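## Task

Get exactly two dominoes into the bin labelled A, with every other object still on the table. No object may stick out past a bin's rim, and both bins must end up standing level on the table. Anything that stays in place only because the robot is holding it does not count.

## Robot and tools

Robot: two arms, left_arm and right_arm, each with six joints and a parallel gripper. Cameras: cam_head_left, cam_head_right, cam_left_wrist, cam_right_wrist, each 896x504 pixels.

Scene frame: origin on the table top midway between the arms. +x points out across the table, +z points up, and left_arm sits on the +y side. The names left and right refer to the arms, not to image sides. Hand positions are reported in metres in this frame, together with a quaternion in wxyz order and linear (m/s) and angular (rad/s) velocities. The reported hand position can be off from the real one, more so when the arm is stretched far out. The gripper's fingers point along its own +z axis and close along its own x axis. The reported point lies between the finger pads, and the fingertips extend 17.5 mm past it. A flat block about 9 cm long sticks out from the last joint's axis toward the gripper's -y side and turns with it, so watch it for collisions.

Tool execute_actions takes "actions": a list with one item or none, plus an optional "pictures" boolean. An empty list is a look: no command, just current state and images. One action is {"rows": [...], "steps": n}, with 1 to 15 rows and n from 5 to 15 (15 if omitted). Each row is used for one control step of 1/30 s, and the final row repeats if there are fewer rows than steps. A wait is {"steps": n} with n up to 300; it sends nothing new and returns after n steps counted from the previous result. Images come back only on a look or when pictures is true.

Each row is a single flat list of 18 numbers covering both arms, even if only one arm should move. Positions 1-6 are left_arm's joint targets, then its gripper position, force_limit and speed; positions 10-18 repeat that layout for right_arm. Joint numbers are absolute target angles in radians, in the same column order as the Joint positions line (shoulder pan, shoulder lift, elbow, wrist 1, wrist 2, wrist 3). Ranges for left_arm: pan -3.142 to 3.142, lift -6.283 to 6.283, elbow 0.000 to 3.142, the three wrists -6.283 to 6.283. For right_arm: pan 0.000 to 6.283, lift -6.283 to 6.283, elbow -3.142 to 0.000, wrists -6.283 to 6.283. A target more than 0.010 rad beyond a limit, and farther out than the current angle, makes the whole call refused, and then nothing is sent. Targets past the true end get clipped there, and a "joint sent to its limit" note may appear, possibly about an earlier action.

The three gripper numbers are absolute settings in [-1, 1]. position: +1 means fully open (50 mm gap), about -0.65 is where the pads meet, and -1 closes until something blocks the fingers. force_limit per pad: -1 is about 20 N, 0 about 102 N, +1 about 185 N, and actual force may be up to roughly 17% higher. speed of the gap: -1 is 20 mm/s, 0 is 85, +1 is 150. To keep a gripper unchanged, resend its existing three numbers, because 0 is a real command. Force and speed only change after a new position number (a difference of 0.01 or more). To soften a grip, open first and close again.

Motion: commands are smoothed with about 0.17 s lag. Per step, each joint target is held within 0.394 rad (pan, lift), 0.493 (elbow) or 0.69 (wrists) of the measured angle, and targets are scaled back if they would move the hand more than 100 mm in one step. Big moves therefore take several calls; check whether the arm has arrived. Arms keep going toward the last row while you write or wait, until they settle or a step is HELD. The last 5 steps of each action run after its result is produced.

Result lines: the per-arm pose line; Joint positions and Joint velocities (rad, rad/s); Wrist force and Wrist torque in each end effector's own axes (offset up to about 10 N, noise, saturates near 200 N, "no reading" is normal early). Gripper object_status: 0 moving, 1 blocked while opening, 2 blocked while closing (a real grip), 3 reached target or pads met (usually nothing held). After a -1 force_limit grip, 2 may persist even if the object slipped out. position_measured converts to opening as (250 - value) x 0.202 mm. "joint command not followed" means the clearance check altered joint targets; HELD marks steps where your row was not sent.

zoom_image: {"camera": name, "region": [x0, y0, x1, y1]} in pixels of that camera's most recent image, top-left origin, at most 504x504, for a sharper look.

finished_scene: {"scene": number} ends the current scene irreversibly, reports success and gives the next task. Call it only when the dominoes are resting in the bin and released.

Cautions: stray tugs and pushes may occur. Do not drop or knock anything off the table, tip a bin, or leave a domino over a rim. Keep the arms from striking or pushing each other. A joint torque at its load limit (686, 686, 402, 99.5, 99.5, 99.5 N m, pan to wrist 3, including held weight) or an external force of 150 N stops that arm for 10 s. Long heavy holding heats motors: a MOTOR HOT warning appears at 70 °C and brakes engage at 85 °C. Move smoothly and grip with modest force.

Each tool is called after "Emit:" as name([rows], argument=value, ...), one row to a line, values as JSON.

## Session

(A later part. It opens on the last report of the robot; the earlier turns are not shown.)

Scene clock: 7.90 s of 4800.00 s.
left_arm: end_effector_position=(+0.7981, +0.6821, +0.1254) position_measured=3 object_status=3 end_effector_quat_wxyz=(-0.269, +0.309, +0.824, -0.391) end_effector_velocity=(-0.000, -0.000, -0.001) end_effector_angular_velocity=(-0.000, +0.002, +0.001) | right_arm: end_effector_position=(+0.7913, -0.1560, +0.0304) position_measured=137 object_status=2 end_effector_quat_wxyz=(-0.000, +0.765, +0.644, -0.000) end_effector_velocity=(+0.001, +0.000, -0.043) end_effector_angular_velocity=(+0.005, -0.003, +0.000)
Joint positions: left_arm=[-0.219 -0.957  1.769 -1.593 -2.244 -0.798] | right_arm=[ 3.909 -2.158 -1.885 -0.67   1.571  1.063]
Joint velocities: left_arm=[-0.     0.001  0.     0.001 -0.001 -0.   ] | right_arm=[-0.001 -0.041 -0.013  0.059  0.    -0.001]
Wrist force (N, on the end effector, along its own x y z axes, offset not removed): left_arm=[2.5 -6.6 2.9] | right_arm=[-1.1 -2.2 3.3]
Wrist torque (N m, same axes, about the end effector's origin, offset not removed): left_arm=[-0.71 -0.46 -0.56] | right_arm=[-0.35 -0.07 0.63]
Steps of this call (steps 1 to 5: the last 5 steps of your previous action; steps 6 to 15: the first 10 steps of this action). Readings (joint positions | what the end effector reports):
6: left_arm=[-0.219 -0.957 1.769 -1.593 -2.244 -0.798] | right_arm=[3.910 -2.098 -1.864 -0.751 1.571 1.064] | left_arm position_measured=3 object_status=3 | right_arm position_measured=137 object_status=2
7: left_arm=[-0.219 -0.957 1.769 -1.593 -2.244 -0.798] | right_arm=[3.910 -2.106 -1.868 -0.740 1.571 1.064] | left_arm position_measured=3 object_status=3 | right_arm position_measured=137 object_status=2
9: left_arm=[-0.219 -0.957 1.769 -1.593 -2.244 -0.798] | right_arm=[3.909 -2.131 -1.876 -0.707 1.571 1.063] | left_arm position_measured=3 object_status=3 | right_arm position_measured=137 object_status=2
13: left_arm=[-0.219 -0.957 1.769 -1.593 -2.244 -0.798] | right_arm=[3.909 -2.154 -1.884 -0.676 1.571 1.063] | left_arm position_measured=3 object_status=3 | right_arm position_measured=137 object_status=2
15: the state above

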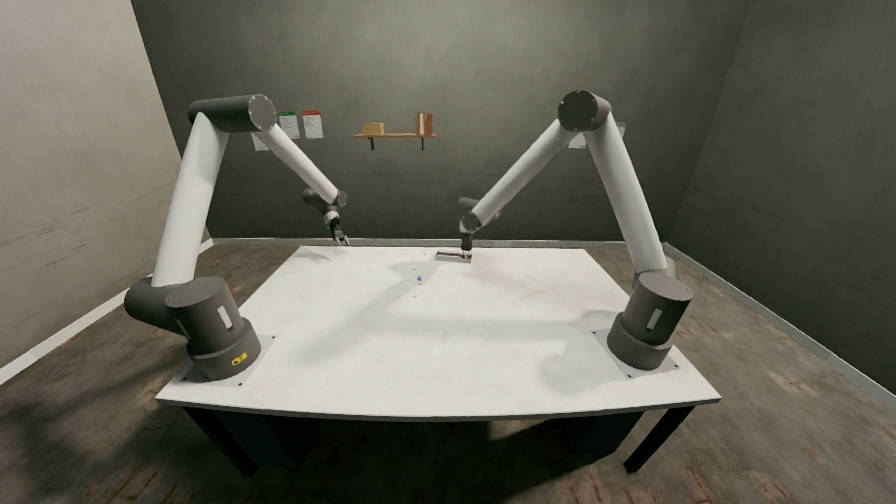

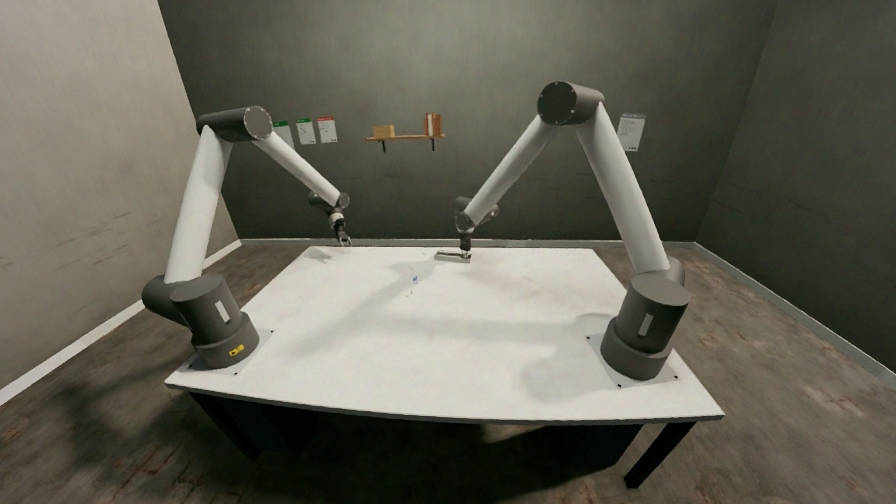

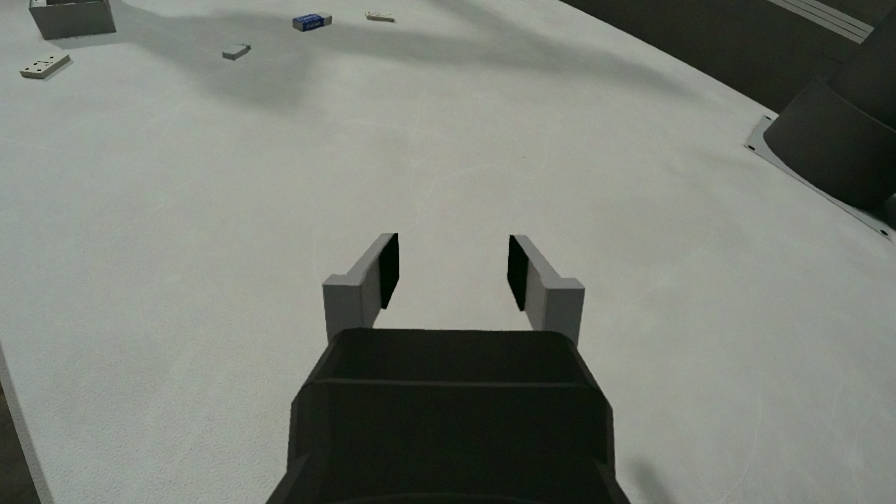

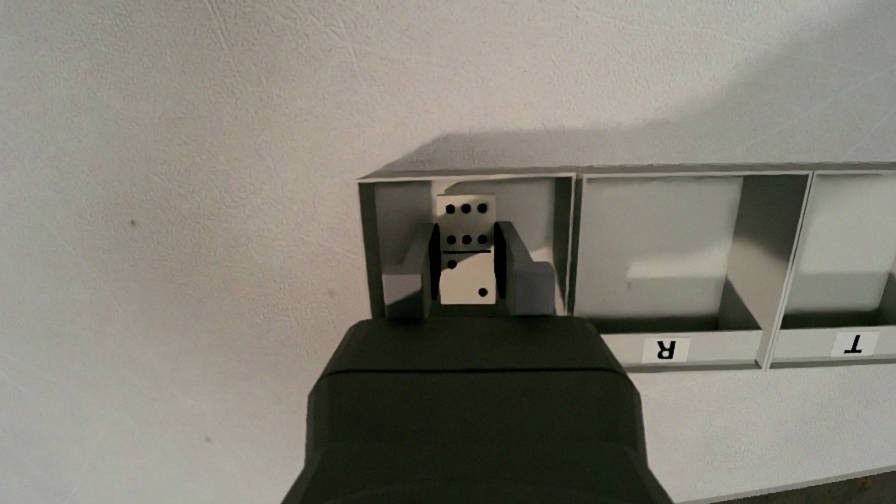

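Emit:
execute_actions([
  {"rows":[[-0.219,-0.957,1.769,-1.593,-2.244,-0.798,1,-0.6,0,3.9093,-2.1618,-1.8865,-0.6641,1.571,1.0633,0.4,-0.6,0]],"steps":7},
])

Emit:
execute_actions([
  {"rows":[[-0.219,-0.957,1.769,-1.593,-2.244,-0.798,1,-0.6,0,3.9093,-2.1023,-1.8679,-0.7422,1.571,1.0633,0.4,-0.6,0]],"steps":9},
])

Emit:
execute_actions([
  {"rows":[[-0.219,-0.957,1.769,-1.593,-2.244,-0.798,1,-0.6,0,4.0051,-2.3364,-1.3953,-0.9807,1.571,0.089,1,-0.6,0]]},
])

Emit:
execute_actions([
  {"steps":25},
], pictures=true)

Scene clock: 10.20 s of 4800.00 s.
left_arm: end_effector_position=(+0.7981, +0.6821, +0.1254) position_measured=3 object_status=3 end_effector_quat_wxyz=(-0.269, +0.309, +0.824, -0.391) end_effector_velocity=(-0.000, -0.000, +0.001) end_effector_angular_velocity=(-0.001, +0.001, +0.000) | right_arm: end_effector_position=(+0.7911, -0.1563, +0.0257) position_measured=116 object_status=0 end_effector_quat_wxyz=(-0.000, +0.765, +0.644, -0.000) end_effector_velocity=(-0.005, -0.006, -0.009) end_effector_angular_velocity=(-0.012, +0.009, +0.000)
Joint positions: left_arm=[-0.219 -0.957  1.769 -1.593 -2.244 -0.798] | right_arm=[ 3.909 -2.162 -1.887 -0.664  1.571  1.063]
Joint velocities: left_arm=[-0.    -0.001 -0.     0.002 -0.001  0.001] | right_arm=[ 0.    -0.005 -0.006 -0.005 -0.     0.   ]
Wrist force (N, on the end effector, along its own x y z axes, offset not removed): left_arm=[1.2 -9.0 2.6] | right_arm=[-0.5 -1.5 1.6]
Wrist torque (N m, same axes, about the end effector's origin, offset not removed): left_arm=[-1.11 -0.20 -0.60] | right_arm=[-0.22 -0.06 0.58]
Steps of this call (steps 1 to 5: the last 5 steps of your previous action; steps 6 to 15: the robot went on to your last target; steps 16 to 67: nothing new was sent; steps 68 to 69: the first 2 steps of this action). Readings (joint positions | what the end effector reports):
68: left_arm=[-0.219 -0.957 1.769 -1.593 -2.244 -0.798] | right_arm=[3.909 -2.162 -1.887 -0.664 1.571 1.063] | left_arm position_measured=3 object_status=3 | right_arm position_measured=130 object_status=0
69: the state above

Scene clock: 10.50 s of 4800.00 s.
left_arm: end_effector_position=(+0.7981, +0.6821, +0.1254) position_measured=3 object_status=3 end_effector_quat_wxyz=(-0.269, +0.309, +0.824, -0.391) end_effector_velocity=(-0.000, -0.000, +0.000) end_effector_angular_velocity=(-0.000, +0.000, +0.000) | right_arm: end_effector_position=(+0.7920, -0.1553, +0.0582) position_measured=92 object_status=3 end_effector_quat_wxyz=(-0.000, +0.765, +0.644, +0.000) end_effector_velocity=(-0.004, -0.005, +0.306) end_effector_angular_velocity=(-0.007, +0.007, -0.000)
Joint positions: left_arm=[-0.219 -0.957  1.769 -1.593 -2.244 -0.798] | right_arm=[ 3.909 -2.132 -1.877 -0.703  1.571  1.063]
Joint velocities: left_arm=[-0.    -0.     0.001 -0.    -0.    -0.   ] | right_arm=[-0.     0.287  0.085 -0.382  0.001  0.   ]
Wrist force (N, on the end effector, along its own x y z axes, offset not removed): left_arm=[-1.7 -12.9 0.6] | right_arm=[-2.1 1.2 -6.0]
Wrist torque (N m, same axes, about the end effector's origin, offset not removed): left_arm=[-1.92 0.42 -0.54] | right_arm=[0.08 0.27 0.66]
Steps of this call (steps 1 to 5: the last 5 steps of your previous action; steps 6 to 9: the first 4 steps of this action). Readings (joint positions | what the end effector reports):
6: left_arm=[-0.219 -0.957 1.769 -1.593 -2.244 -0.798] | right_arm=[3.909 -2.162 -1.887 -0.665 1.571 1.063] | left_arm position_measured=3 object_status=3 | right_arm position_measured=92 object_status=0
7: left_arm=[-0.219 -0.957 1.769 -1.593 -2.244 -0.798] | right_arm=[3.909 -2.155 -1.884 -0.673 1.571 1.063] | left_arm position_measured=3 object_status=3 | right_arm position_measured=92 object_status=0
9: the state above

Scene clock: 11.00 s of 4800.00 s.
left_arm: end_effector_position=(+0.7981, +0.6821, +0.1254) position_measured=3 object_status=3 end_effector_quat_wxyz=(-0.269, +0.309, +0.824, -0.391) end_effector_velocity=(+0.000, -0.000, -0.000) end_effector_angular_velocity=(-0.000, +0.001, +0.001) | right_arm: end_effector_position=(+0.8372, -0.0070, +0.0862) position_measured=3 object_status=0 end_effector_quat_wxyz=(+0.000, +0.606, +0.795, -0.006) end_effector_velocity=(+0.164, +0.539, +0.028) end_effector_angular_velocity=(+0.023, +0.011, +2.093)
Joint positions: left_arm=[-0.219 -0.957  1.769 -1.593 -2.244 -0.798] | right_arm=[ 3.962 -2.23  -1.627 -0.868  1.571  0.676]
Joint velocities: left_arm=[-0.     0.001 -0.     0.    -0.001 -0.   ] | right_arm=[ 0.182 -0.441  0.911 -0.459 -0.001 -1.911]
Wrist force (N, on the end effector, along its own x y z axes, offset not removed): left_arm=[0.6 -8.6 3.5] | right_arm=[-1.9 0.5 -1.0]
Wrist torque (N m, same axes, about the end effector's origin, offset not removed): left_arm=[-1.07 0.01 -0.65] | right_arm=[0.07 0.15 0.69]
Steps of this call (steps 1 to 5: the last 5 steps of your previous action; steps 6 to 15: the first 10 steps of this action). Readings (joint positions | what the end effector reports):
6: left_arm=[-0.219 -0.957 1.769 -1.593 -2.244 -0.798] | right_arm=[3.910 -2.107 -1.869 -0.737 1.571 1.063] | left_arm position_measured=3 object_status=3 | right_arm position_measured=85 object_status=0
7: left_arm=[-0.219 -0.957 1.769 -1.593 -2.244 -0.798] | right_arm=[3.914 -2.113 -1.860 -0.746 1.571 1.054] | left_arm position_measured=3 object_status=3 | right_arm position_measured=71 object_status=0
9: left_arm=[-0.219 -0.957 1.769 -1.593 -2.244 -0.798] | right_arm=[3.926 -2.143 -1.806 -0.778 1.571 0.987] | left_arm position_measured=3 object_status=3 | right_arm position_measured=43 object_status=0
13: left_arm=[-0.219 -0.957 1.769 -1.593 -2.244 -0.798] | right_arm=[3.950 -2.200 -1.688 -0.838 1.571 0.795] | left_arm position_measured=3 object_status=3 | right_arm position_measured=3 object_status=0
15: the state above

Scene clock: 11.83 s of 4800.00 s.
left_arm: end_effector_position=(+0.7981, +0.6821, +0.1254) position_measured=3 object_status=3 end_effector_quat_wxyz=(-0.269, +0.309, +0.824, -0.391) end_effector_velocity=(+0.001, -0.000, +0.000) end_effector_angular_velocity=(-0.000, -0.001, +0.000) | right_arm: end_effector_position=(+0.8781, +0.1252, +0.1000) position_measured=3 object_status=3 end_effector_quat_wxyz=(-0.000, +0.330, +0.944, -0.000) end_effector_velocity=(+0.000, +0.001, +0.000) end_effector_angular_velocity=(+0.000, +0.000, +0.003)
Joint positions: left_arm=[-0.219 -0.957  1.769 -1.593 -2.244 -0.798] | right_arm=[ 4.005 -2.336 -1.395 -0.981  1.571  0.089]
Joint velocities: left_arm=[ 0.     0.    -0.001 -0.    -0.    -0.   ] | right_arm=[ 0.    -0.001  0.002 -0.001  0.    -0.003]
Wrist force (N, on the end effector, along its own x y z axes, offset not removed): left_arm=[-1.7 -8.6 3.1] | right_arm=[-2.9 0.1 0.7]
Wrist torque (N m, same axes, about the end effector's origin, offset not removed): left_arm=[-0.99 0.39 -0.54] | right_arm=[-0.01 0.47 0.60]
Kept back: nothing.
Steps of this call (steps 1 to 5: the last 5 steps of your previous action; steps 6 to 25: the robot went on to your last target). Readings (joint positions | what the end effector reports):
1: left_arm=[-0.219 -0.957 1.769 -1.593 -2.244 -0.798] | right_arm=[3.968 -2.244 -1.596 -0.884 1.571 0.609] | left_arm position_measured=3 object_status=3 | right_arm position_measured=3 object_status=0
2: left_arm=[-0.219 -0.957 1.769 -1.593 -2.244 -0.798] | right_arm=[3.974 -2.259 -1.565 -0.900 1.571 0.538] | left_arm position_measured=3 object_status=3 | right_arm position_measured=3 object_status=0
4: left_arm=[-0.219 -0.957 1.769 -1.593 -2.244 -0.798] | right_arm=[3.986 -2.289 -1.502 -0.931 1.571 0.391] | left_arm position_measured=3 object_status=3 | right_arm position_measured=3 object_status=3
8: left_arm=[-0.219 -0.957 1.769 -1.593 -2.244 -0.798] | right_arm=[4.000 -2.324 -1.424 -0.967 1.571 0.175] | left_arm position_measured=3 object_status=3 | right_arm position_measured=3 object_status=3
25: the state above

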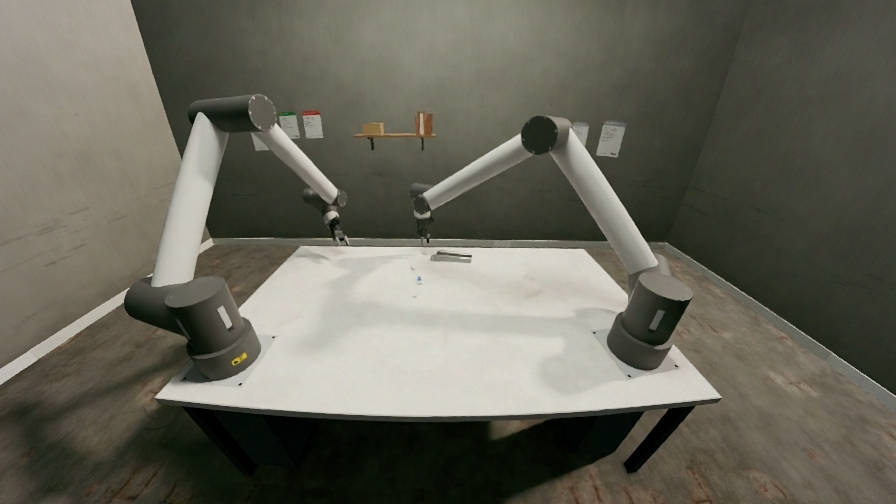

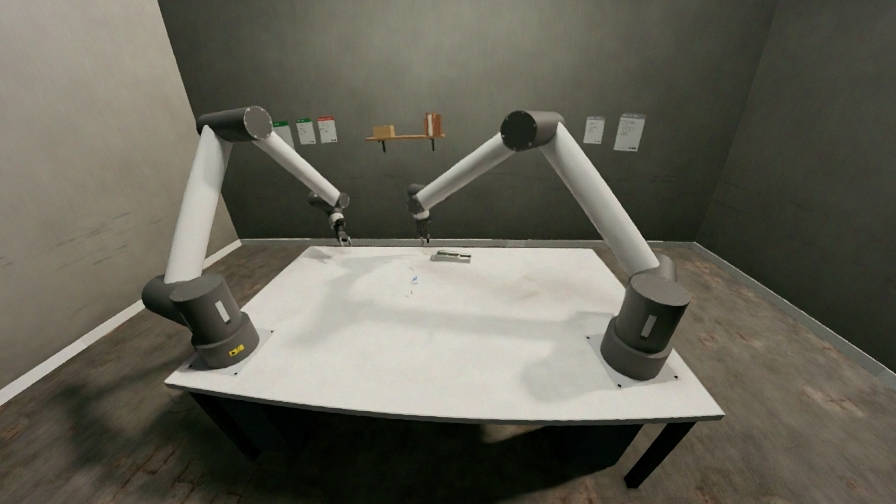

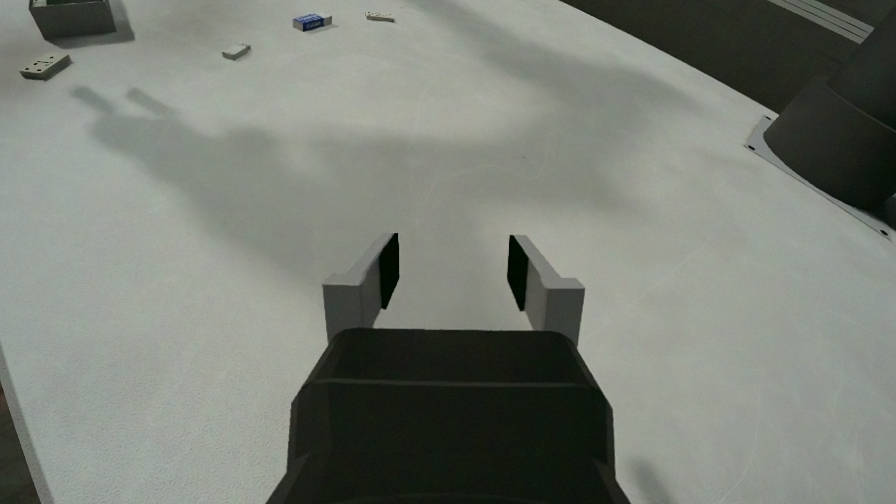

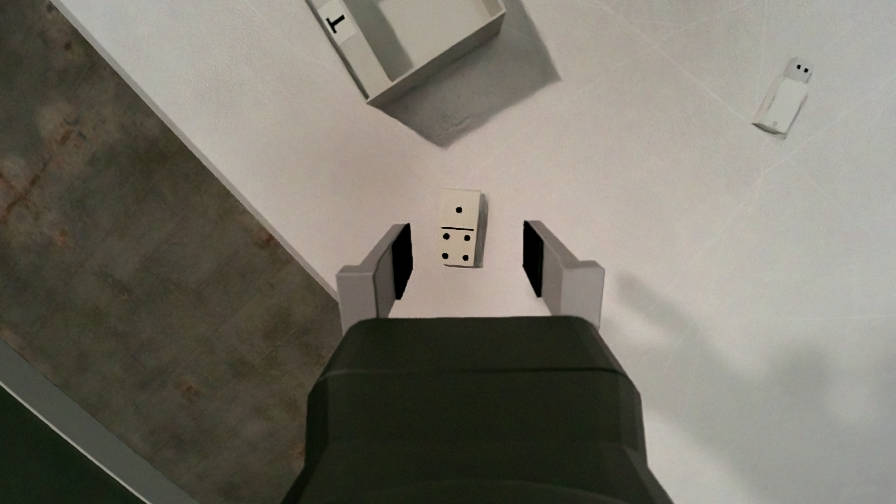

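Emit:
execute_actions([
  {"rows":[[-0.219,-0.957,1.769,-1.593,-2.244,-0.798,1,-0.6,0,3.9981,-2.4009,-1.3971,-0.9144,1.571,0.172,1,-0.6,0]],"steps":13},
])

Emit:
execute_actions([
  {"rows":[[-0.219,-0.957,1.769,-1.593,-2.244,-0.798,1,-0.6,0,3.9981,-2.4009,-1.3971,-0.9144,1.571,0.172,-1,-0.6,0]]},
])

Emit:
execute_actions([
  {"steps":8},
])

Emit:
execute_actions([
  {"rows":[[-0.219,-0.957,1.769,-1.593,-2.244,-0.798,1,-0.6,0,3.9981,-2.3364,-1.3953,-0.9807,1.571,0.25,-1,-0.6,0]],"steps":8},
])

Emit:
execute_actions([
  {"rows":[[-0.219,-0.957,1.769,-1.593,-2.244,-0.798,1,-0.6,0,3.9093,-2.1023,-1.8679,-0.7422,1.571,1.0633,-1,-0.6,0]]},
])

Emit:
execute_actions([
  {"steps":18},
], pictures=true)

Scene clock: 12.50 s of 4800.00 s.
left_arm: end_effector_position=(+0.7981, +0.6821, +0.1254) position_measured=3 object_status=3 end_effector_quat_wxyz=(-0.269, +0.309, +0.824, -0.391) end_effector_velocity=(-0.001, +0.000, +0.000) end_effector_angular_velocity=(+0.001, +0.001, -0.001) | right_arm: end_effector_position=(+0.8880, +0.1289, +0.0310) position_measured=3 object_status=3 end_effector_quat_wxyz=(-0.000, +0.366, +0.931, -0.000) end_effector_velocity=(+0.014, +0.003, -0.105) end_effector_angular_velocity=(-0.000, -0.002, -0.121)
Joint positions: left_arm=[-0.219 -0.957  1.769 -1.593 -2.244 -0.798] | right_arm=[ 3.999 -2.393 -1.397 -0.923  1.571  0.161]
Joint velocities: left_arm=[-0.    -0.     0.001  0.001  0.001 -0.   ] | right_arm=[-0.009 -0.086 -0.002  0.089 -0.002  0.112]
Wrist force (N, on the end effector, along its own x y z axes, offset not removed): left_arm=[1.9 -10.6 1.6] | right_arm=[-1.4 2.5 3.0]
Wrist torque (N m, same axes, about the end effector's origin, offset not removed): left_arm=[-1.58 -0.21 -0.70] | right_arm=[0.61 0.03 0.74]
Steps of this call (steps 1 to 12: the robot went on to your last target; steps 13 to 20: the first 8 steps of this action). Readings (joint positions | what the end effector reports):
13: left_arm=[-0.219 -0.957 1.769 -1.593 -2.244 -0.798] | right_arm=[4.005 -2.337 -1.395 -0.980 1.571 0.089] | left_arm position_measured=3 object_status=3 | right_arm position_measured=3 object_status=3
14: left_arm=[-0.219 -0.957 1.769 -1.593 -2.244 -0.798] | right_arm=[4.004 -2.344 -1.395 -0.973 1.571 0.097] | left_arm position_measured=3 object_status=3 | right_arm position_measured=3 object_status=3
16: left_arm=[-0.219 -0.957 1.769 -1.593 -2.244 -0.798] | right_arm=[4.002 -2.369 -1.396 -0.948 1.571 0.129] | left_arm position_measured=3 object_status=3 | right_arm position_measured=3 object_status=3
20: the state above

Scene clock: 13.00 s of 4800.00 s.
left_arm: end_effector_position=(+0.7981, +0.6821, +0.1254) position_measured=3 object_status=3 end_effector_quat_wxyz=(-0.269, +0.309, +0.824, -0.391) end_effector_velocity=(+0.001, -0.001, +0.001) end_effector_angular_velocity=(-0.000, -0.001, -0.000) | right_arm: end_effector_position=(+0.8895, +0.1292, +0.0211) position_measured=136 object_status=0 end_effector_quat_wxyz=(-0.000, +0.372, +0.928, +0.000) end_effector_velocity=(+0.000, -0.000, -0.002) end_effector_angular_velocity=(-0.001, -0.001, -0.001)
Joint positions: left_arm=[-0.219 -0.957  1.769 -1.593 -2.244 -0.798] | right_arm=[ 3.998 -2.401 -1.397 -0.914  1.571  0.172]
Joint velocities: left_arm=[-0.    -0.    -0.001 -0.    -0.     0.   ] | right_arm=[ 0.    -0.001 -0.001  0.001 -0.001  0.001]
Wrist force (N, on the end effector, along its own x y z axes, offset not removed): left_arm=[-3.4 -8.3 -0.9] | right_arm=[-1.1 -1.9 -1.0]
Wrist torque (N m, same axes, about the end effector's origin, offset not removed): left_arm=[-1.10 0.83 -0.48] | right_arm=[-0.33 -0.10 0.61]
Steps of this call (steps 1 to 5: the last 5 steps of your previous action; steps 6 to 15: the first 10 steps of this action). Readings (joint positions | what the end effector reports):
6: left_arm=[-0.219 -0.957 1.769 -1.593 -2.244 -0.798] | right_arm=[3.998 -2.400 -1.397 -0.916 1.571 0.170] | left_arm position_measured=3 object_status=3 | right_arm position_measured=10 object_status=0
7: left_arm=[-0.219 -0.957 1.769 -1.593 -2.244 -0.798] | right_arm=[3.998 -2.400 -1.397 -0.915 1.571 0.171] | left_arm position_measured=3 object_status=3 | right_arm position_measured=24 object_status=0
9: left_arm=[-0.219 -0.957 1.769 -1.593 -2.244 -0.798] | right_arm=[3.998 -2.400 -1.397 -0.915 1.571 0.171] | left_arm position_measured=3 object_status=3 | right_arm position_measured=52 object_status=0
13: left_arm=[-0.219 -0.957 1.769 -1.593 -2.244 -0.798] | right_arm=[3.998 -2.401 -1.397 -0.915 1.571 0.172] | left_arm position_measured=3 object_status=3 | right_arm position_measured=108 object_status=0
15: the state above

Scene clock: 13.27 s of 4800.00 s.
left_arm: end_effector_position=(+0.7981, +0.6821, +0.1254) position_measured=3 object_status=3 end_effector_quat_wxyz=(-0.269, +0.309, +0.824, -0.391) end_effector_velocity=(+0.000, -0.000, -0.001) end_effector_angular_velocity=(-0.000, -0.000, +0.000) | right_arm: end_effector_position=(+0.8895, +0.1292, +0.0210) position_measured=136 object_status=2 end_effector_quat_wxyz=(-0.000, +0.372, +0.928, +0.000) end_effector_velocity=(-0.000, -0.000, -0.000) end_effector_angular_velocity=(-0.001, -0.000, +0.000)
Joint positions: left_arm=[-0.219 -0.957  1.769 -1.593 -2.244 -0.798] | right_arm=[ 3.998 -2.401 -1.397 -0.914  1.571  0.172]
Joint velocities: left_arm=[ 0.     0.001 -0.    -0.001 -0.     0.   ] | right_arm=[ 0.     0.    -0.    -0.    -0.001  0.   ]
Wrist force (N, on the end effector, along its own x y z axes, offset not removed): left_arm=[2.0 -8.7 2.2] | right_arm=[-3.8 -2.6 -3.8]
Wrist torque (N m, same axes, about the end effector's origin, offset not removed): left_arm=[-1.07 -0.29 -0.65] | right_arm=[-0.16 0.64 0.66]
Kept back: nothing.
Steps of this call (steps 1 to 5: the last 5 steps of your previous action; steps 6 to 8: the robot went on to your last target). Readings (joint positions | what the end effector reports):
1: left_arm=[-0.219 -0.957 1.769 -1.593 -2.244 -0.798] | right_arm=[3.998 -2.401 -1.397 -0.914 1.571 0.172] | left_arm position_measured=3 object_status=3 | right_arm position_measured=136 object_status=0
2: left_arm=[-0.219 -0.957 1.769 -1.593 -2.244 -0.798] | right_arm=[3.998 -2.401 -1.397 -0.914 1.571 0.172] | left_arm position_measured=3 object_status=3 | right_arm position_measured=136 object_status=0
4: left_arm=[-0.219 -0.957 1.769 -1.593 -2.244 -0.798] | right_arm=[3.998 -2.401 -1.397 -0.914 1.571 0.172] | left_arm position_measured=3 object_status=3 | right_arm position_measured=136 object_status=0
8: the state above

Scene clock: 13.37 s of 4800.00 s.
left_arm: end_effector_position=(+0.7981, +0.6821, +0.1254) position_measured=3 object_status=3 end_effector_quat_wxyz=(-0.269, +0.309, +0.824, -0.391) end_effector_velocity=(+0.000, -0.000, -0.000) end_effector_angular_velocity=(-0.001, +0.000, +0.000) | right_arm: end_effector_position=(+0.8871, +0.1268, +0.0445) position_measured=136 object_status=2 end_effector_quat_wxyz=(-0.000, +0.383, +0.924, -0.001) end_effector_velocity=(-0.033, -0.029, +0.517) end_effector_angular_velocity=(+0.032, -0.021, -0.482)
Joint positions: left_arm=[-0.219 -0.957  1.769 -1.593 -2.244 -0.798] | right_arm=[ 3.998 -2.381 -1.397 -0.936  1.571  0.196]
Joint velocities: left_arm=[-0.     0.001  0.    -0.    -0.001  0.   ] | right_arm=[-0.     0.414  0.019 -0.394  0.001  0.481]
Wrist force (N, on the end effector, along its own x y z axes, offset not removed): left_arm=[2.4 -8.1 0.7] | right_arm=[2.5 -1.7 17.7]
Wrist torque (N m, same axes, about the end effector's origin, offset not removed): left_arm=[-0.91 -0.35 -0.50] | right_arm=[0.16 -0.78 0.55]
Steps of this call (steps 1 to 3: the first 3 steps of this action). Readings (joint positions | what the end effector reports):
1: left_arm=[-0.219 -0.957 1.769 -1.593 -2.244 -0.798] | right_arm=[3.998 -2.400 -1.397 -0.915 1.571 0.172] | left_arm position_measured=3 object_status=3 | right_arm position_measured=136 object_status=2
2: left_arm=[-0.219 -0.957 1.769 -1.593 -2.244 -0.798] | right_arm=[3.998 -2.394 -1.397 -0.922 1.571 0.180] | left_arm position_measured=3 object_status=3 | right_arm position_measured=136 object_status=2
3: the state above

Scene clock: 13.87 s of 4800.00 s.
left_arm: end_effector_position=(+0.7981, +0.6821, +0.1254) position_measured=3 object_status=3 end_effector_quat_wxyz=(-0.269, +0.309, +0.824, -0.391) end_effector_velocity=(+0.001, -0.000, +0.001) end_effector_angular_velocity=(-0.001, -0.000, +0.001) | right_arm: end_effector_position=(+0.8475, -0.0253, +0.1028) position_measured=136 object_status=2 end_effector_quat_wxyz=(-0.000, +0.597, +0.803, +0.007) end_effector_velocity=(-0.189, -0.524, -0.025) end_effector_angular_velocity=(-0.005, +0.031, -1.763)
Joint positions: left_arm=[-0.219 -0.957  1.769 -1.593 -2.244 -0.798] | right_arm=[ 3.947 -2.207 -1.647 -0.845  1.571  0.637]
Joint velocities: left_arm=[ 0.    -0.    -0.001  0.    -0.001  0.   ] | right_arm=[-0.161  0.44  -0.89   0.427  0.001  1.602]
Wrist force (N, on the end effector, along its own x y z axes, offset not removed): left_arm=[2.1 -10.3 1.9] | right_arm=[-0.9 1.9 -0.8]
Wrist torque (N m, same axes, about the end effector's origin, offset not removed): left_arm=[-1.46 -0.40 -0.67] | right_arm=[0.25 -0.10 0.52]
Steps of this call (steps 1 to 5: the last 5 steps of your previous action; steps 6 to 15: the first 10 steps of this action). Readings (joint positions | what the end effector reports):
6: left_arm=[-0.219 -0.957 1.769 -1.593 -2.244 -0.798] | right_arm=[3.998 -2.342 -1.396 -0.974 1.571 0.243] | left_arm position_measured=3 object_status=3 | right_arm position_measured=136 object_status=2
7: left_arm=[-0.219 -0.957 1.769 -1.593 -2.244 -0.798] | right_arm=[3.994 -2.333 -1.404 -0.968 1.571 0.253] | left_arm position_measured=3 object_status=3 | right_arm position_measured=136 object_status=2
9: left_arm=[-0.219 -0.957 1.769 -1.593 -2.244 -0.798] | right_arm=[3.981 -2.299 -1.461 -0.934 1.571 0.325] | left_arm position_measured=3 object_status=3 | right_arm position_measured=136 object_status=2
13: left_arm=[-0.219 -0.957 1.769 -1.593 -2.244 -0.798] | right_arm=[3.958 -2.237 -1.587 -0.874 1.571 0.528] | left_arm position_measured=3 object_status=3 | right_arm position_measured=136 object_status=2
15: the state above

Scene clock: 14.47 s of 4800.00 s.
left_arm: end_effector_position=(+0.7981, +0.6821, +0.1254) position_measured=3 object_status=3 end_effector_quat_wxyz=(-0.269, +0.309, +0.824, -0.391) end_effector_velocity=(-0.001, +0.000, -0.000) end_effector_angular_velocity=(-0.000, +0.000, +0.001) | right_arm: end_effector_position=(+0.7916, -0.1553, +0.0901) position_measured=136 object_status=2 end_effector_quat_wxyz=(-0.000, +0.764, +0.645, +0.000) end_effector_velocity=(-0.003, -0.006, -0.001) end_effector_angular_velocity=(-0.001, +0.000, -0.024)
Joint positions: left_arm=[-0.219 -0.957  1.769 -1.593 -2.244 -0.798] | right_arm=[ 3.91  -2.103 -1.867 -0.743  1.571  1.061]
Joint velocities: left_arm=[ 0.    -0.     0.002 -0.001 -0.001 -0.   ] | right_arm=[-0.002  0.005 -0.011  0.005 -0.     0.022]
Wrist force (N, on the end effector, along its own x y z axes, offset not removed): left_arm=[-1.1 -10.0 1.8] | right_arm=[-2.9 -1.1 0.8]
Wrist torque (N m, same axes, about the end effector's origin, offset not removed): left_arm=[-1.29 0.36 -0.55] | right_arm=[-0.23 0.34 0.64]
Kept back: nothing.
Steps of this call (steps 1 to 5: the last 5 steps of your previous action; steps 6 to 18: the robot went on to your last target). Readings (joint positions | what the end effector reports):
1: left_arm=[-0.219 -0.957 1.769 -1.593 -2.244 -0.798] | right_arm=[3.941 -2.192 -1.677 -0.831 1.571 0.691] | left_arm position_measured=3 object_status=3 | right_arm position_measured=136 object_status=2
2: left_arm=[-0.219 -0.957 1.769 -1.593 -2.244 -0.798] | right_arm=[3.936 -2.178 -1.706 -0.816 1.571 0.745] | left_arm position_measured=3 object_status=3 | right_arm position_measured=136 object_status=2
4: left_arm=[-0.219 -0.957 1.769 -1.593 -2.244 -0.798] | right_arm=[3.926 -2.150 -1.765 -0.789 1.571 0.853] | left_arm position_measured=3 object_status=3 | right_arm position_measured=136 object_status=2
8: left_arm=[-0.219 -0.957 1.769 -1.593 -2.244 -0.798] | right_arm=[3.914 -2.115 -1.839 -0.755 1.571 1.003] | left_arm position_measured=3 object_status=3 | right_arm position_measured=136 object_status=2
18: the state above

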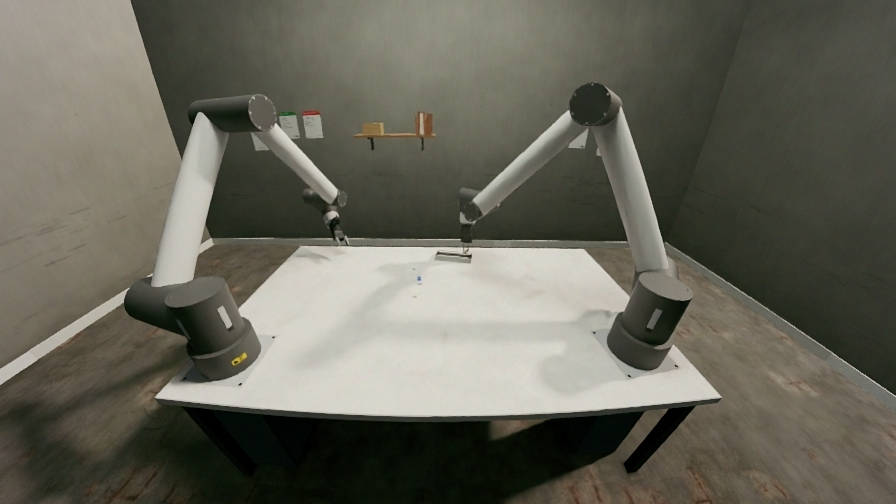

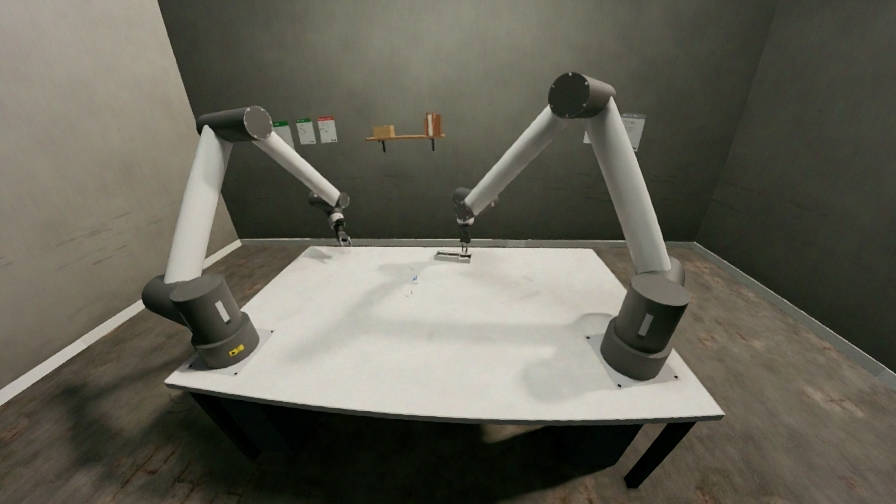

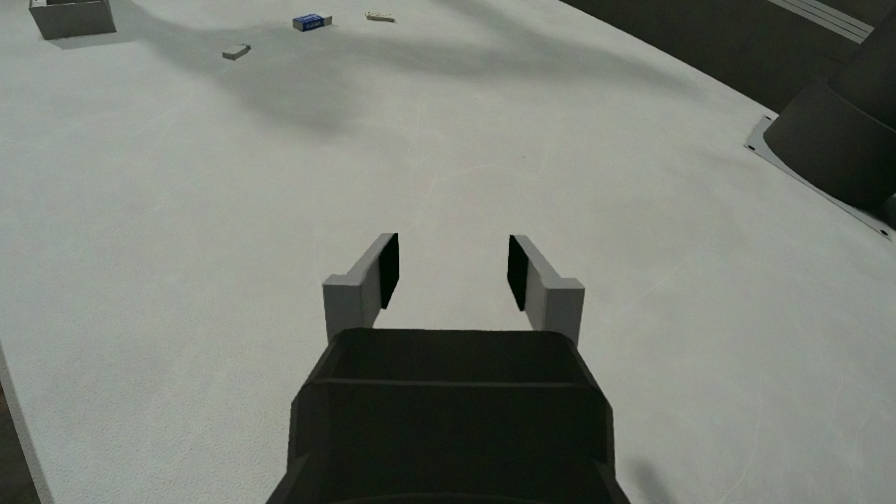

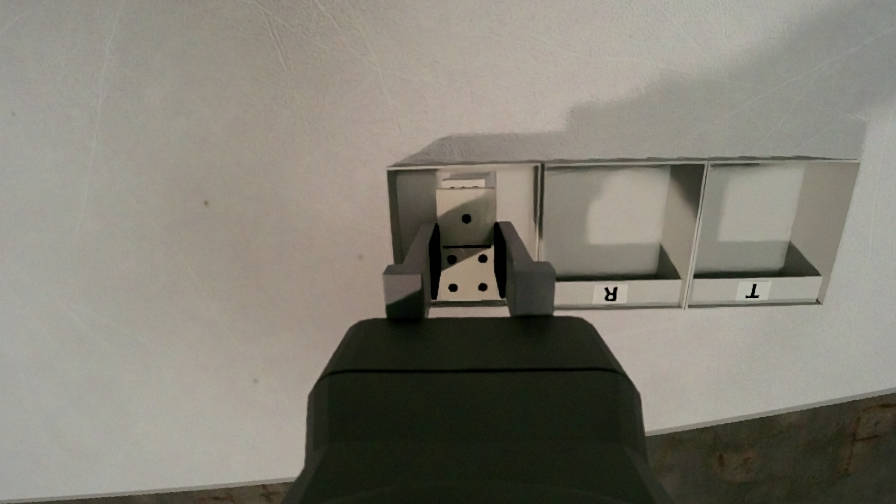

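Emit:
execute_actions([
  {"rows":[[-0.219,-0.957,1.769,-1.593,-2.244,-0.798,1,-0.6,0,3.9075,-2.154,-1.8843,-0.6741,1.571,1.0633,-1,-0.6,0]]},
])

Emit:
execute_actions([
  {"rows":[[-0.219,-0.957,1.769,-1.593,-2.244,-0.798,1,-0.6,0,3.9075,-2.154,-1.8843,-0.6741,1.571,1.0633,0.4,-0.6,0]],"steps":7},
])

Emit:
execute_actions([
  {"rows":[[-0.219,-0.957,1.769,-1.593,-2.244,-0.798,1,-0.6,0,3.9075,-2.1023,-1.8679,-0.7422,1.571,1.0633,0.4,-0.6,0]]},
], pictures=true)

Scene clock: 15.20 s of 4800.00 s.
left_arm: end_effector_position=(+0.7981, +0.6821, +0.1254) position_measured=3 object_status=3 end_effector_quat_wxyz=(-0.269, +0.309, +0.824, -0.391) end_effector_velocity=(-0.000, +0.000, +0.000) end_effector_angular_velocity=(-0.000, +0.001, +0.000) | right_arm: end_effector_position=(+0.7926, -0.1574, +0.0378) position_measured=136 object_status=2 end_effector_quat_wxyz=(-0.000, +0.766, +0.643, -0.000) end_effector_velocity=(+0.001, -0.000, -0.036) end_effector_angular_velocity=(+0.001, -0.002, -0.000)
Joint positions: left_arm=[-0.219 -0.957  1.769 -1.593 -2.244 -0.798] | right_arm=[ 3.908 -2.151 -1.883 -0.679  1.571  1.063]
Joint velocities: left_arm=[ 0.    -0.     0.     0.001 -0.     0.   ] | right_arm=[-0.001 -0.034 -0.01   0.046 -0.001 -0.   ]
Wrist force (N, on the end effector, along its own x y z axes, offset not removed): left_arm=[-1.7 -7.3 5.8] | right_arm=[-0.7 -0.8 -0.6]
Wrist torque (N m, same axes, about the end effector's origin, offset not removed): left_arm=[-0.63 0.39 -0.58] | right_arm=[-0.15 -0.06 0.70]
Steps of this call (steps 1 to 12: the robot went on to your last target; steps 13 to 22: the first 10 steps of this action). Readings (joint positions | what the end effector reports):
13: left_arm=[-0.219 -0.957 1.769 -1.593 -2.244 -0.798] | right_arm=[3.909 -2.103 -1.868 -0.742 1.571 1.063] | left_arm position_measured=3 object_status=3 | right_arm position_measured=136 object_status=2
14: left_arm=[-0.219 -0.957 1.769 -1.593 -2.244 -0.798] | right_arm=[3.909 -2.109 -1.870 -0.734 1.571 1.063] | left_arm position_measured=3 object_status=3 | right_arm position_measured=136 object_status=2
16: left_arm=[-0.219 -0.957 1.769 -1.593 -2.244 -0.798] | right_arm=[3.908 -2.129 -1.877 -0.708 1.571 1.063] | left_arm position_measured=3 object_status=3 | right_arm position_measured=136 object_status=2
20: left_arm=[-0.219 -0.957 1.769 -1.593 -2.244 -0.798] | right_arm=[3.908 -2.147 -1.882 -0.683 1.571 1.063] | left_arm position_measured=3 object_status=3 | right_arm position_measured=136 object_status=2
22: the state above

Scene clock: 15.43 s of 4800.00 s.
left_arm: end_effector_position=(+0.7981, +0.6821, +0.1254) position_measured=3 object_status=3 end_effector_quat_wxyz=(-0.269, +0.309, +0.824, -0.391) end_effector_velocity=(-0.000, -0.001, +0.001) end_effector_angular_velocity=(-0.001, +0.001, +0.001) | right_arm: end_effector_position=(+0.7927, -0.1574, +0.0347) position_measured=116 object_status=0 end_effector_quat_wxyz=(-0.000, +0.766, +0.643, +0.000) end_effector_velocity=(+0.000, -0.000, -0.004) end_effector_angular_velocity=(+0.000, -0.001, +0.000)
Joint positions: left_arm=[-0.219 -0.957  1.769 -1.593 -2.244 -0.798] | right_arm=[ 3.908 -2.154 -1.884 -0.675  1.571  1.063]
Joint velocities: left_arm=[-0.    -0.     0.     0.001 -0.001  0.   ] | right_arm=[ 0.    -0.004 -0.001  0.005 -0.    -0.   ]
Wrist force (N, on the end effector, along its own x y z axes, offset not removed): left_arm=[-1.7 -7.8 1.7] | right_arm=[-2.6 -0.8 0.6]
Wrist torque (N m, same axes, about the end effector's origin, offset not removed): left_arm=[-0.77 0.37 -0.49] | right_arm=[-0.23 0.31 0.54]
Steps of this call (steps 1 to 5: the last 5 steps of your previous action; steps 6 to 7: the first 2 steps of this action). Readings (joint positions | what the end effector reports):
6: left_arm=[-0.219 -0.957 1.769 -1.593 -2.244 -0.798] | right_arm=[3.908 -2.153 -1.884 -0.675 1.571 1.063] | left_arm position_measured=3 object_status=3 | right_arm position_measured=130 object_status=0
7: the state above

Scene clock: 15.93 s of 4800.00 s.
left_arm: end_effector_position=(+0.7981, +0.6821, +0.1254) position_measured=3 object_status=3 end_effector_quat_wxyz=(-0.269, +0.309, +0.824, -0.391) end_effector_velocity=(-0.001, +0.000, -0.001) end_effector_angular_velocity=(+0.001, +0.003, +0.001) | right_arm: end_effector_position=(+0.7927, -0.1575, +0.0863) position_measured=92 object_status=3 end_effector_quat_wxyz=(-0.000, +0.766, +0.643, +0.000) end_effector_velocity=(-0.002, -0.002, +0.036) end_effector_angular_velocity=(-0.002, +0.002, -0.001)
Joint positions: left_arm=[-0.219 -0.957  1.769 -1.593 -2.244 -0.798] | right_arm=[ 3.907 -2.106 -1.869 -0.738  1.571  1.063]
Joint velocities: left_arm=[ 0.     0.     0.001  0.001 -0.    -0.001] | right_arm=[-0.     0.034  0.01  -0.046  0.     0.001]
Wrist force (N, on the end effector, along its own x y z axes, offset not removed): left_arm=[1.2 -6.5 3.9] | right_arm=[-3.6 -0.1 -1.0]
Wrist torque (N m, same axes, about the end effector's origin, offset not removed): left_arm=[-0.61 -0.16 -0.51] | right_arm=[0.01 0.42 0.52]
Steps of this call (steps 1 to 5: the last 5 steps of your previous action; steps 6 to 15: the first 10 steps of this action). Readings (joint positions | what the end effector reports):
6: left_arm=[-0.219 -0.957 1.769 -1.593 -2.244 -0.798] | right_arm=[3.908 -2.154 -1.884 -0.675 1.571 1.063] | left_arm position_measured=3 object_status=3 | right_arm position_measured=92 object_status=0
7: left_arm=[-0.219 -0.957 1.769 -1.593 -2.244 -0.798] | right_arm=[3.908 -2.148 -1.882 -0.682 1.571 1.063] | left_arm position_measured=3 object_status=3 | right_arm position_measured=92 object_status=0
9: left_arm=[-0.219 -0.957 1.769 -1.593 -2.244 -0.798] | right_arm=[3.907 -2.128 -1.876 -0.708 1.571 1.063] | left_arm position_measured=3 object_status=3 | right_arm position_measured=92 object_status=3
13: left_arm=[-0.219 -0.957 1.769 -1.593 -2.244 -0.798] | right_arm=[3.907 -2.109 -1.870 -0.733 1.571 1.063] | left_arm position_measured=3 object_status=3 | right_arm position_measured=92 object_status=3
15: the state above

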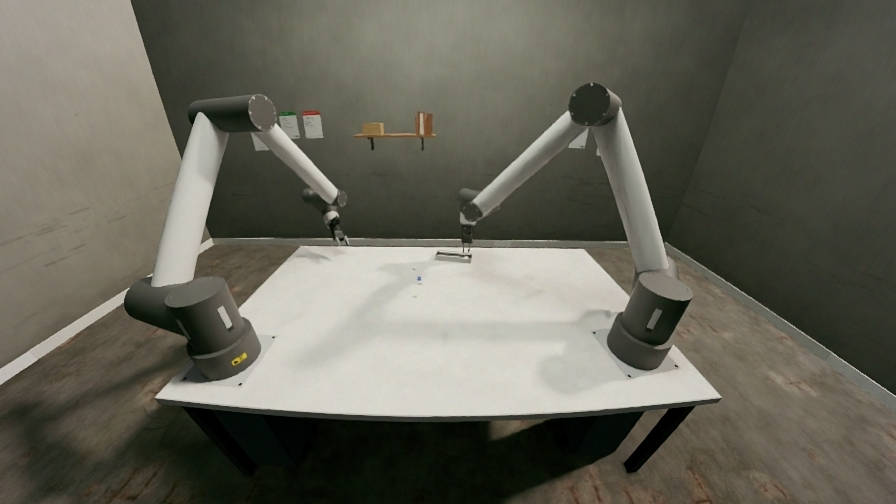

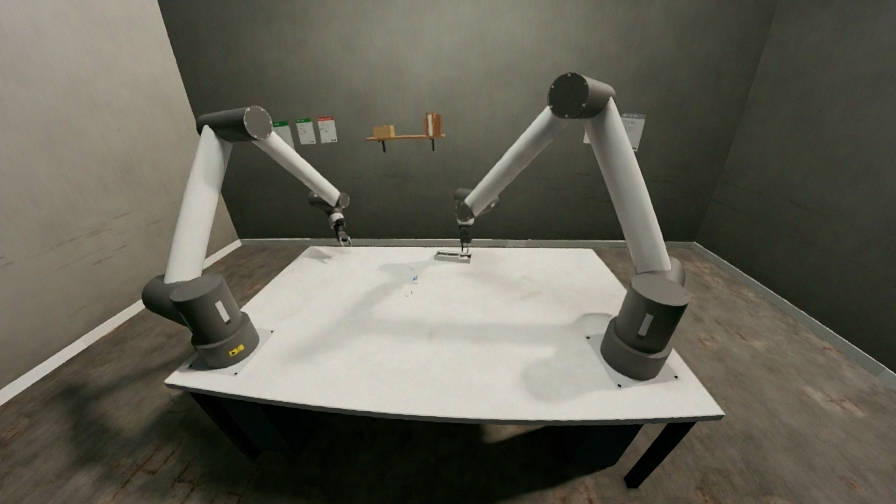

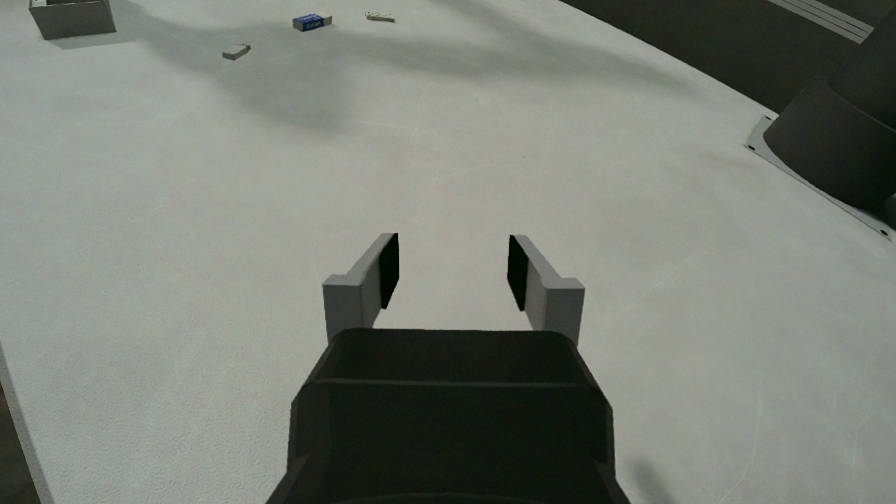

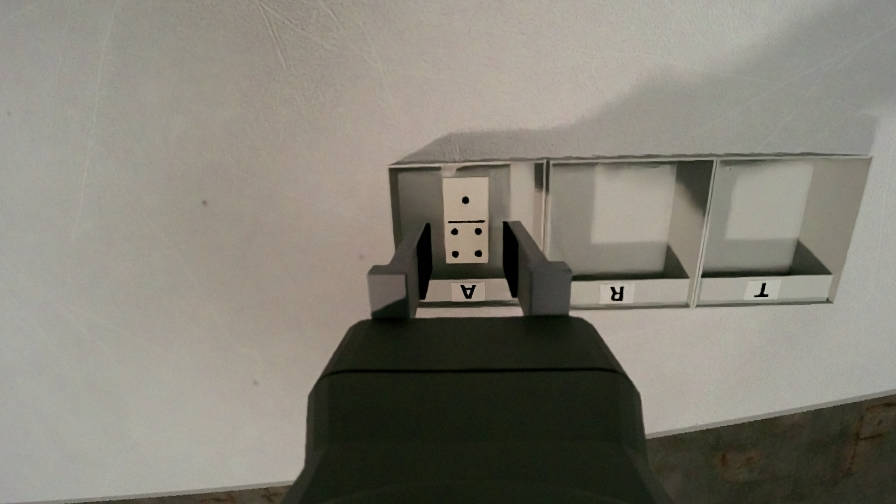

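Emit:
finished_scene(scene=2)

The scene is finished: the task was done.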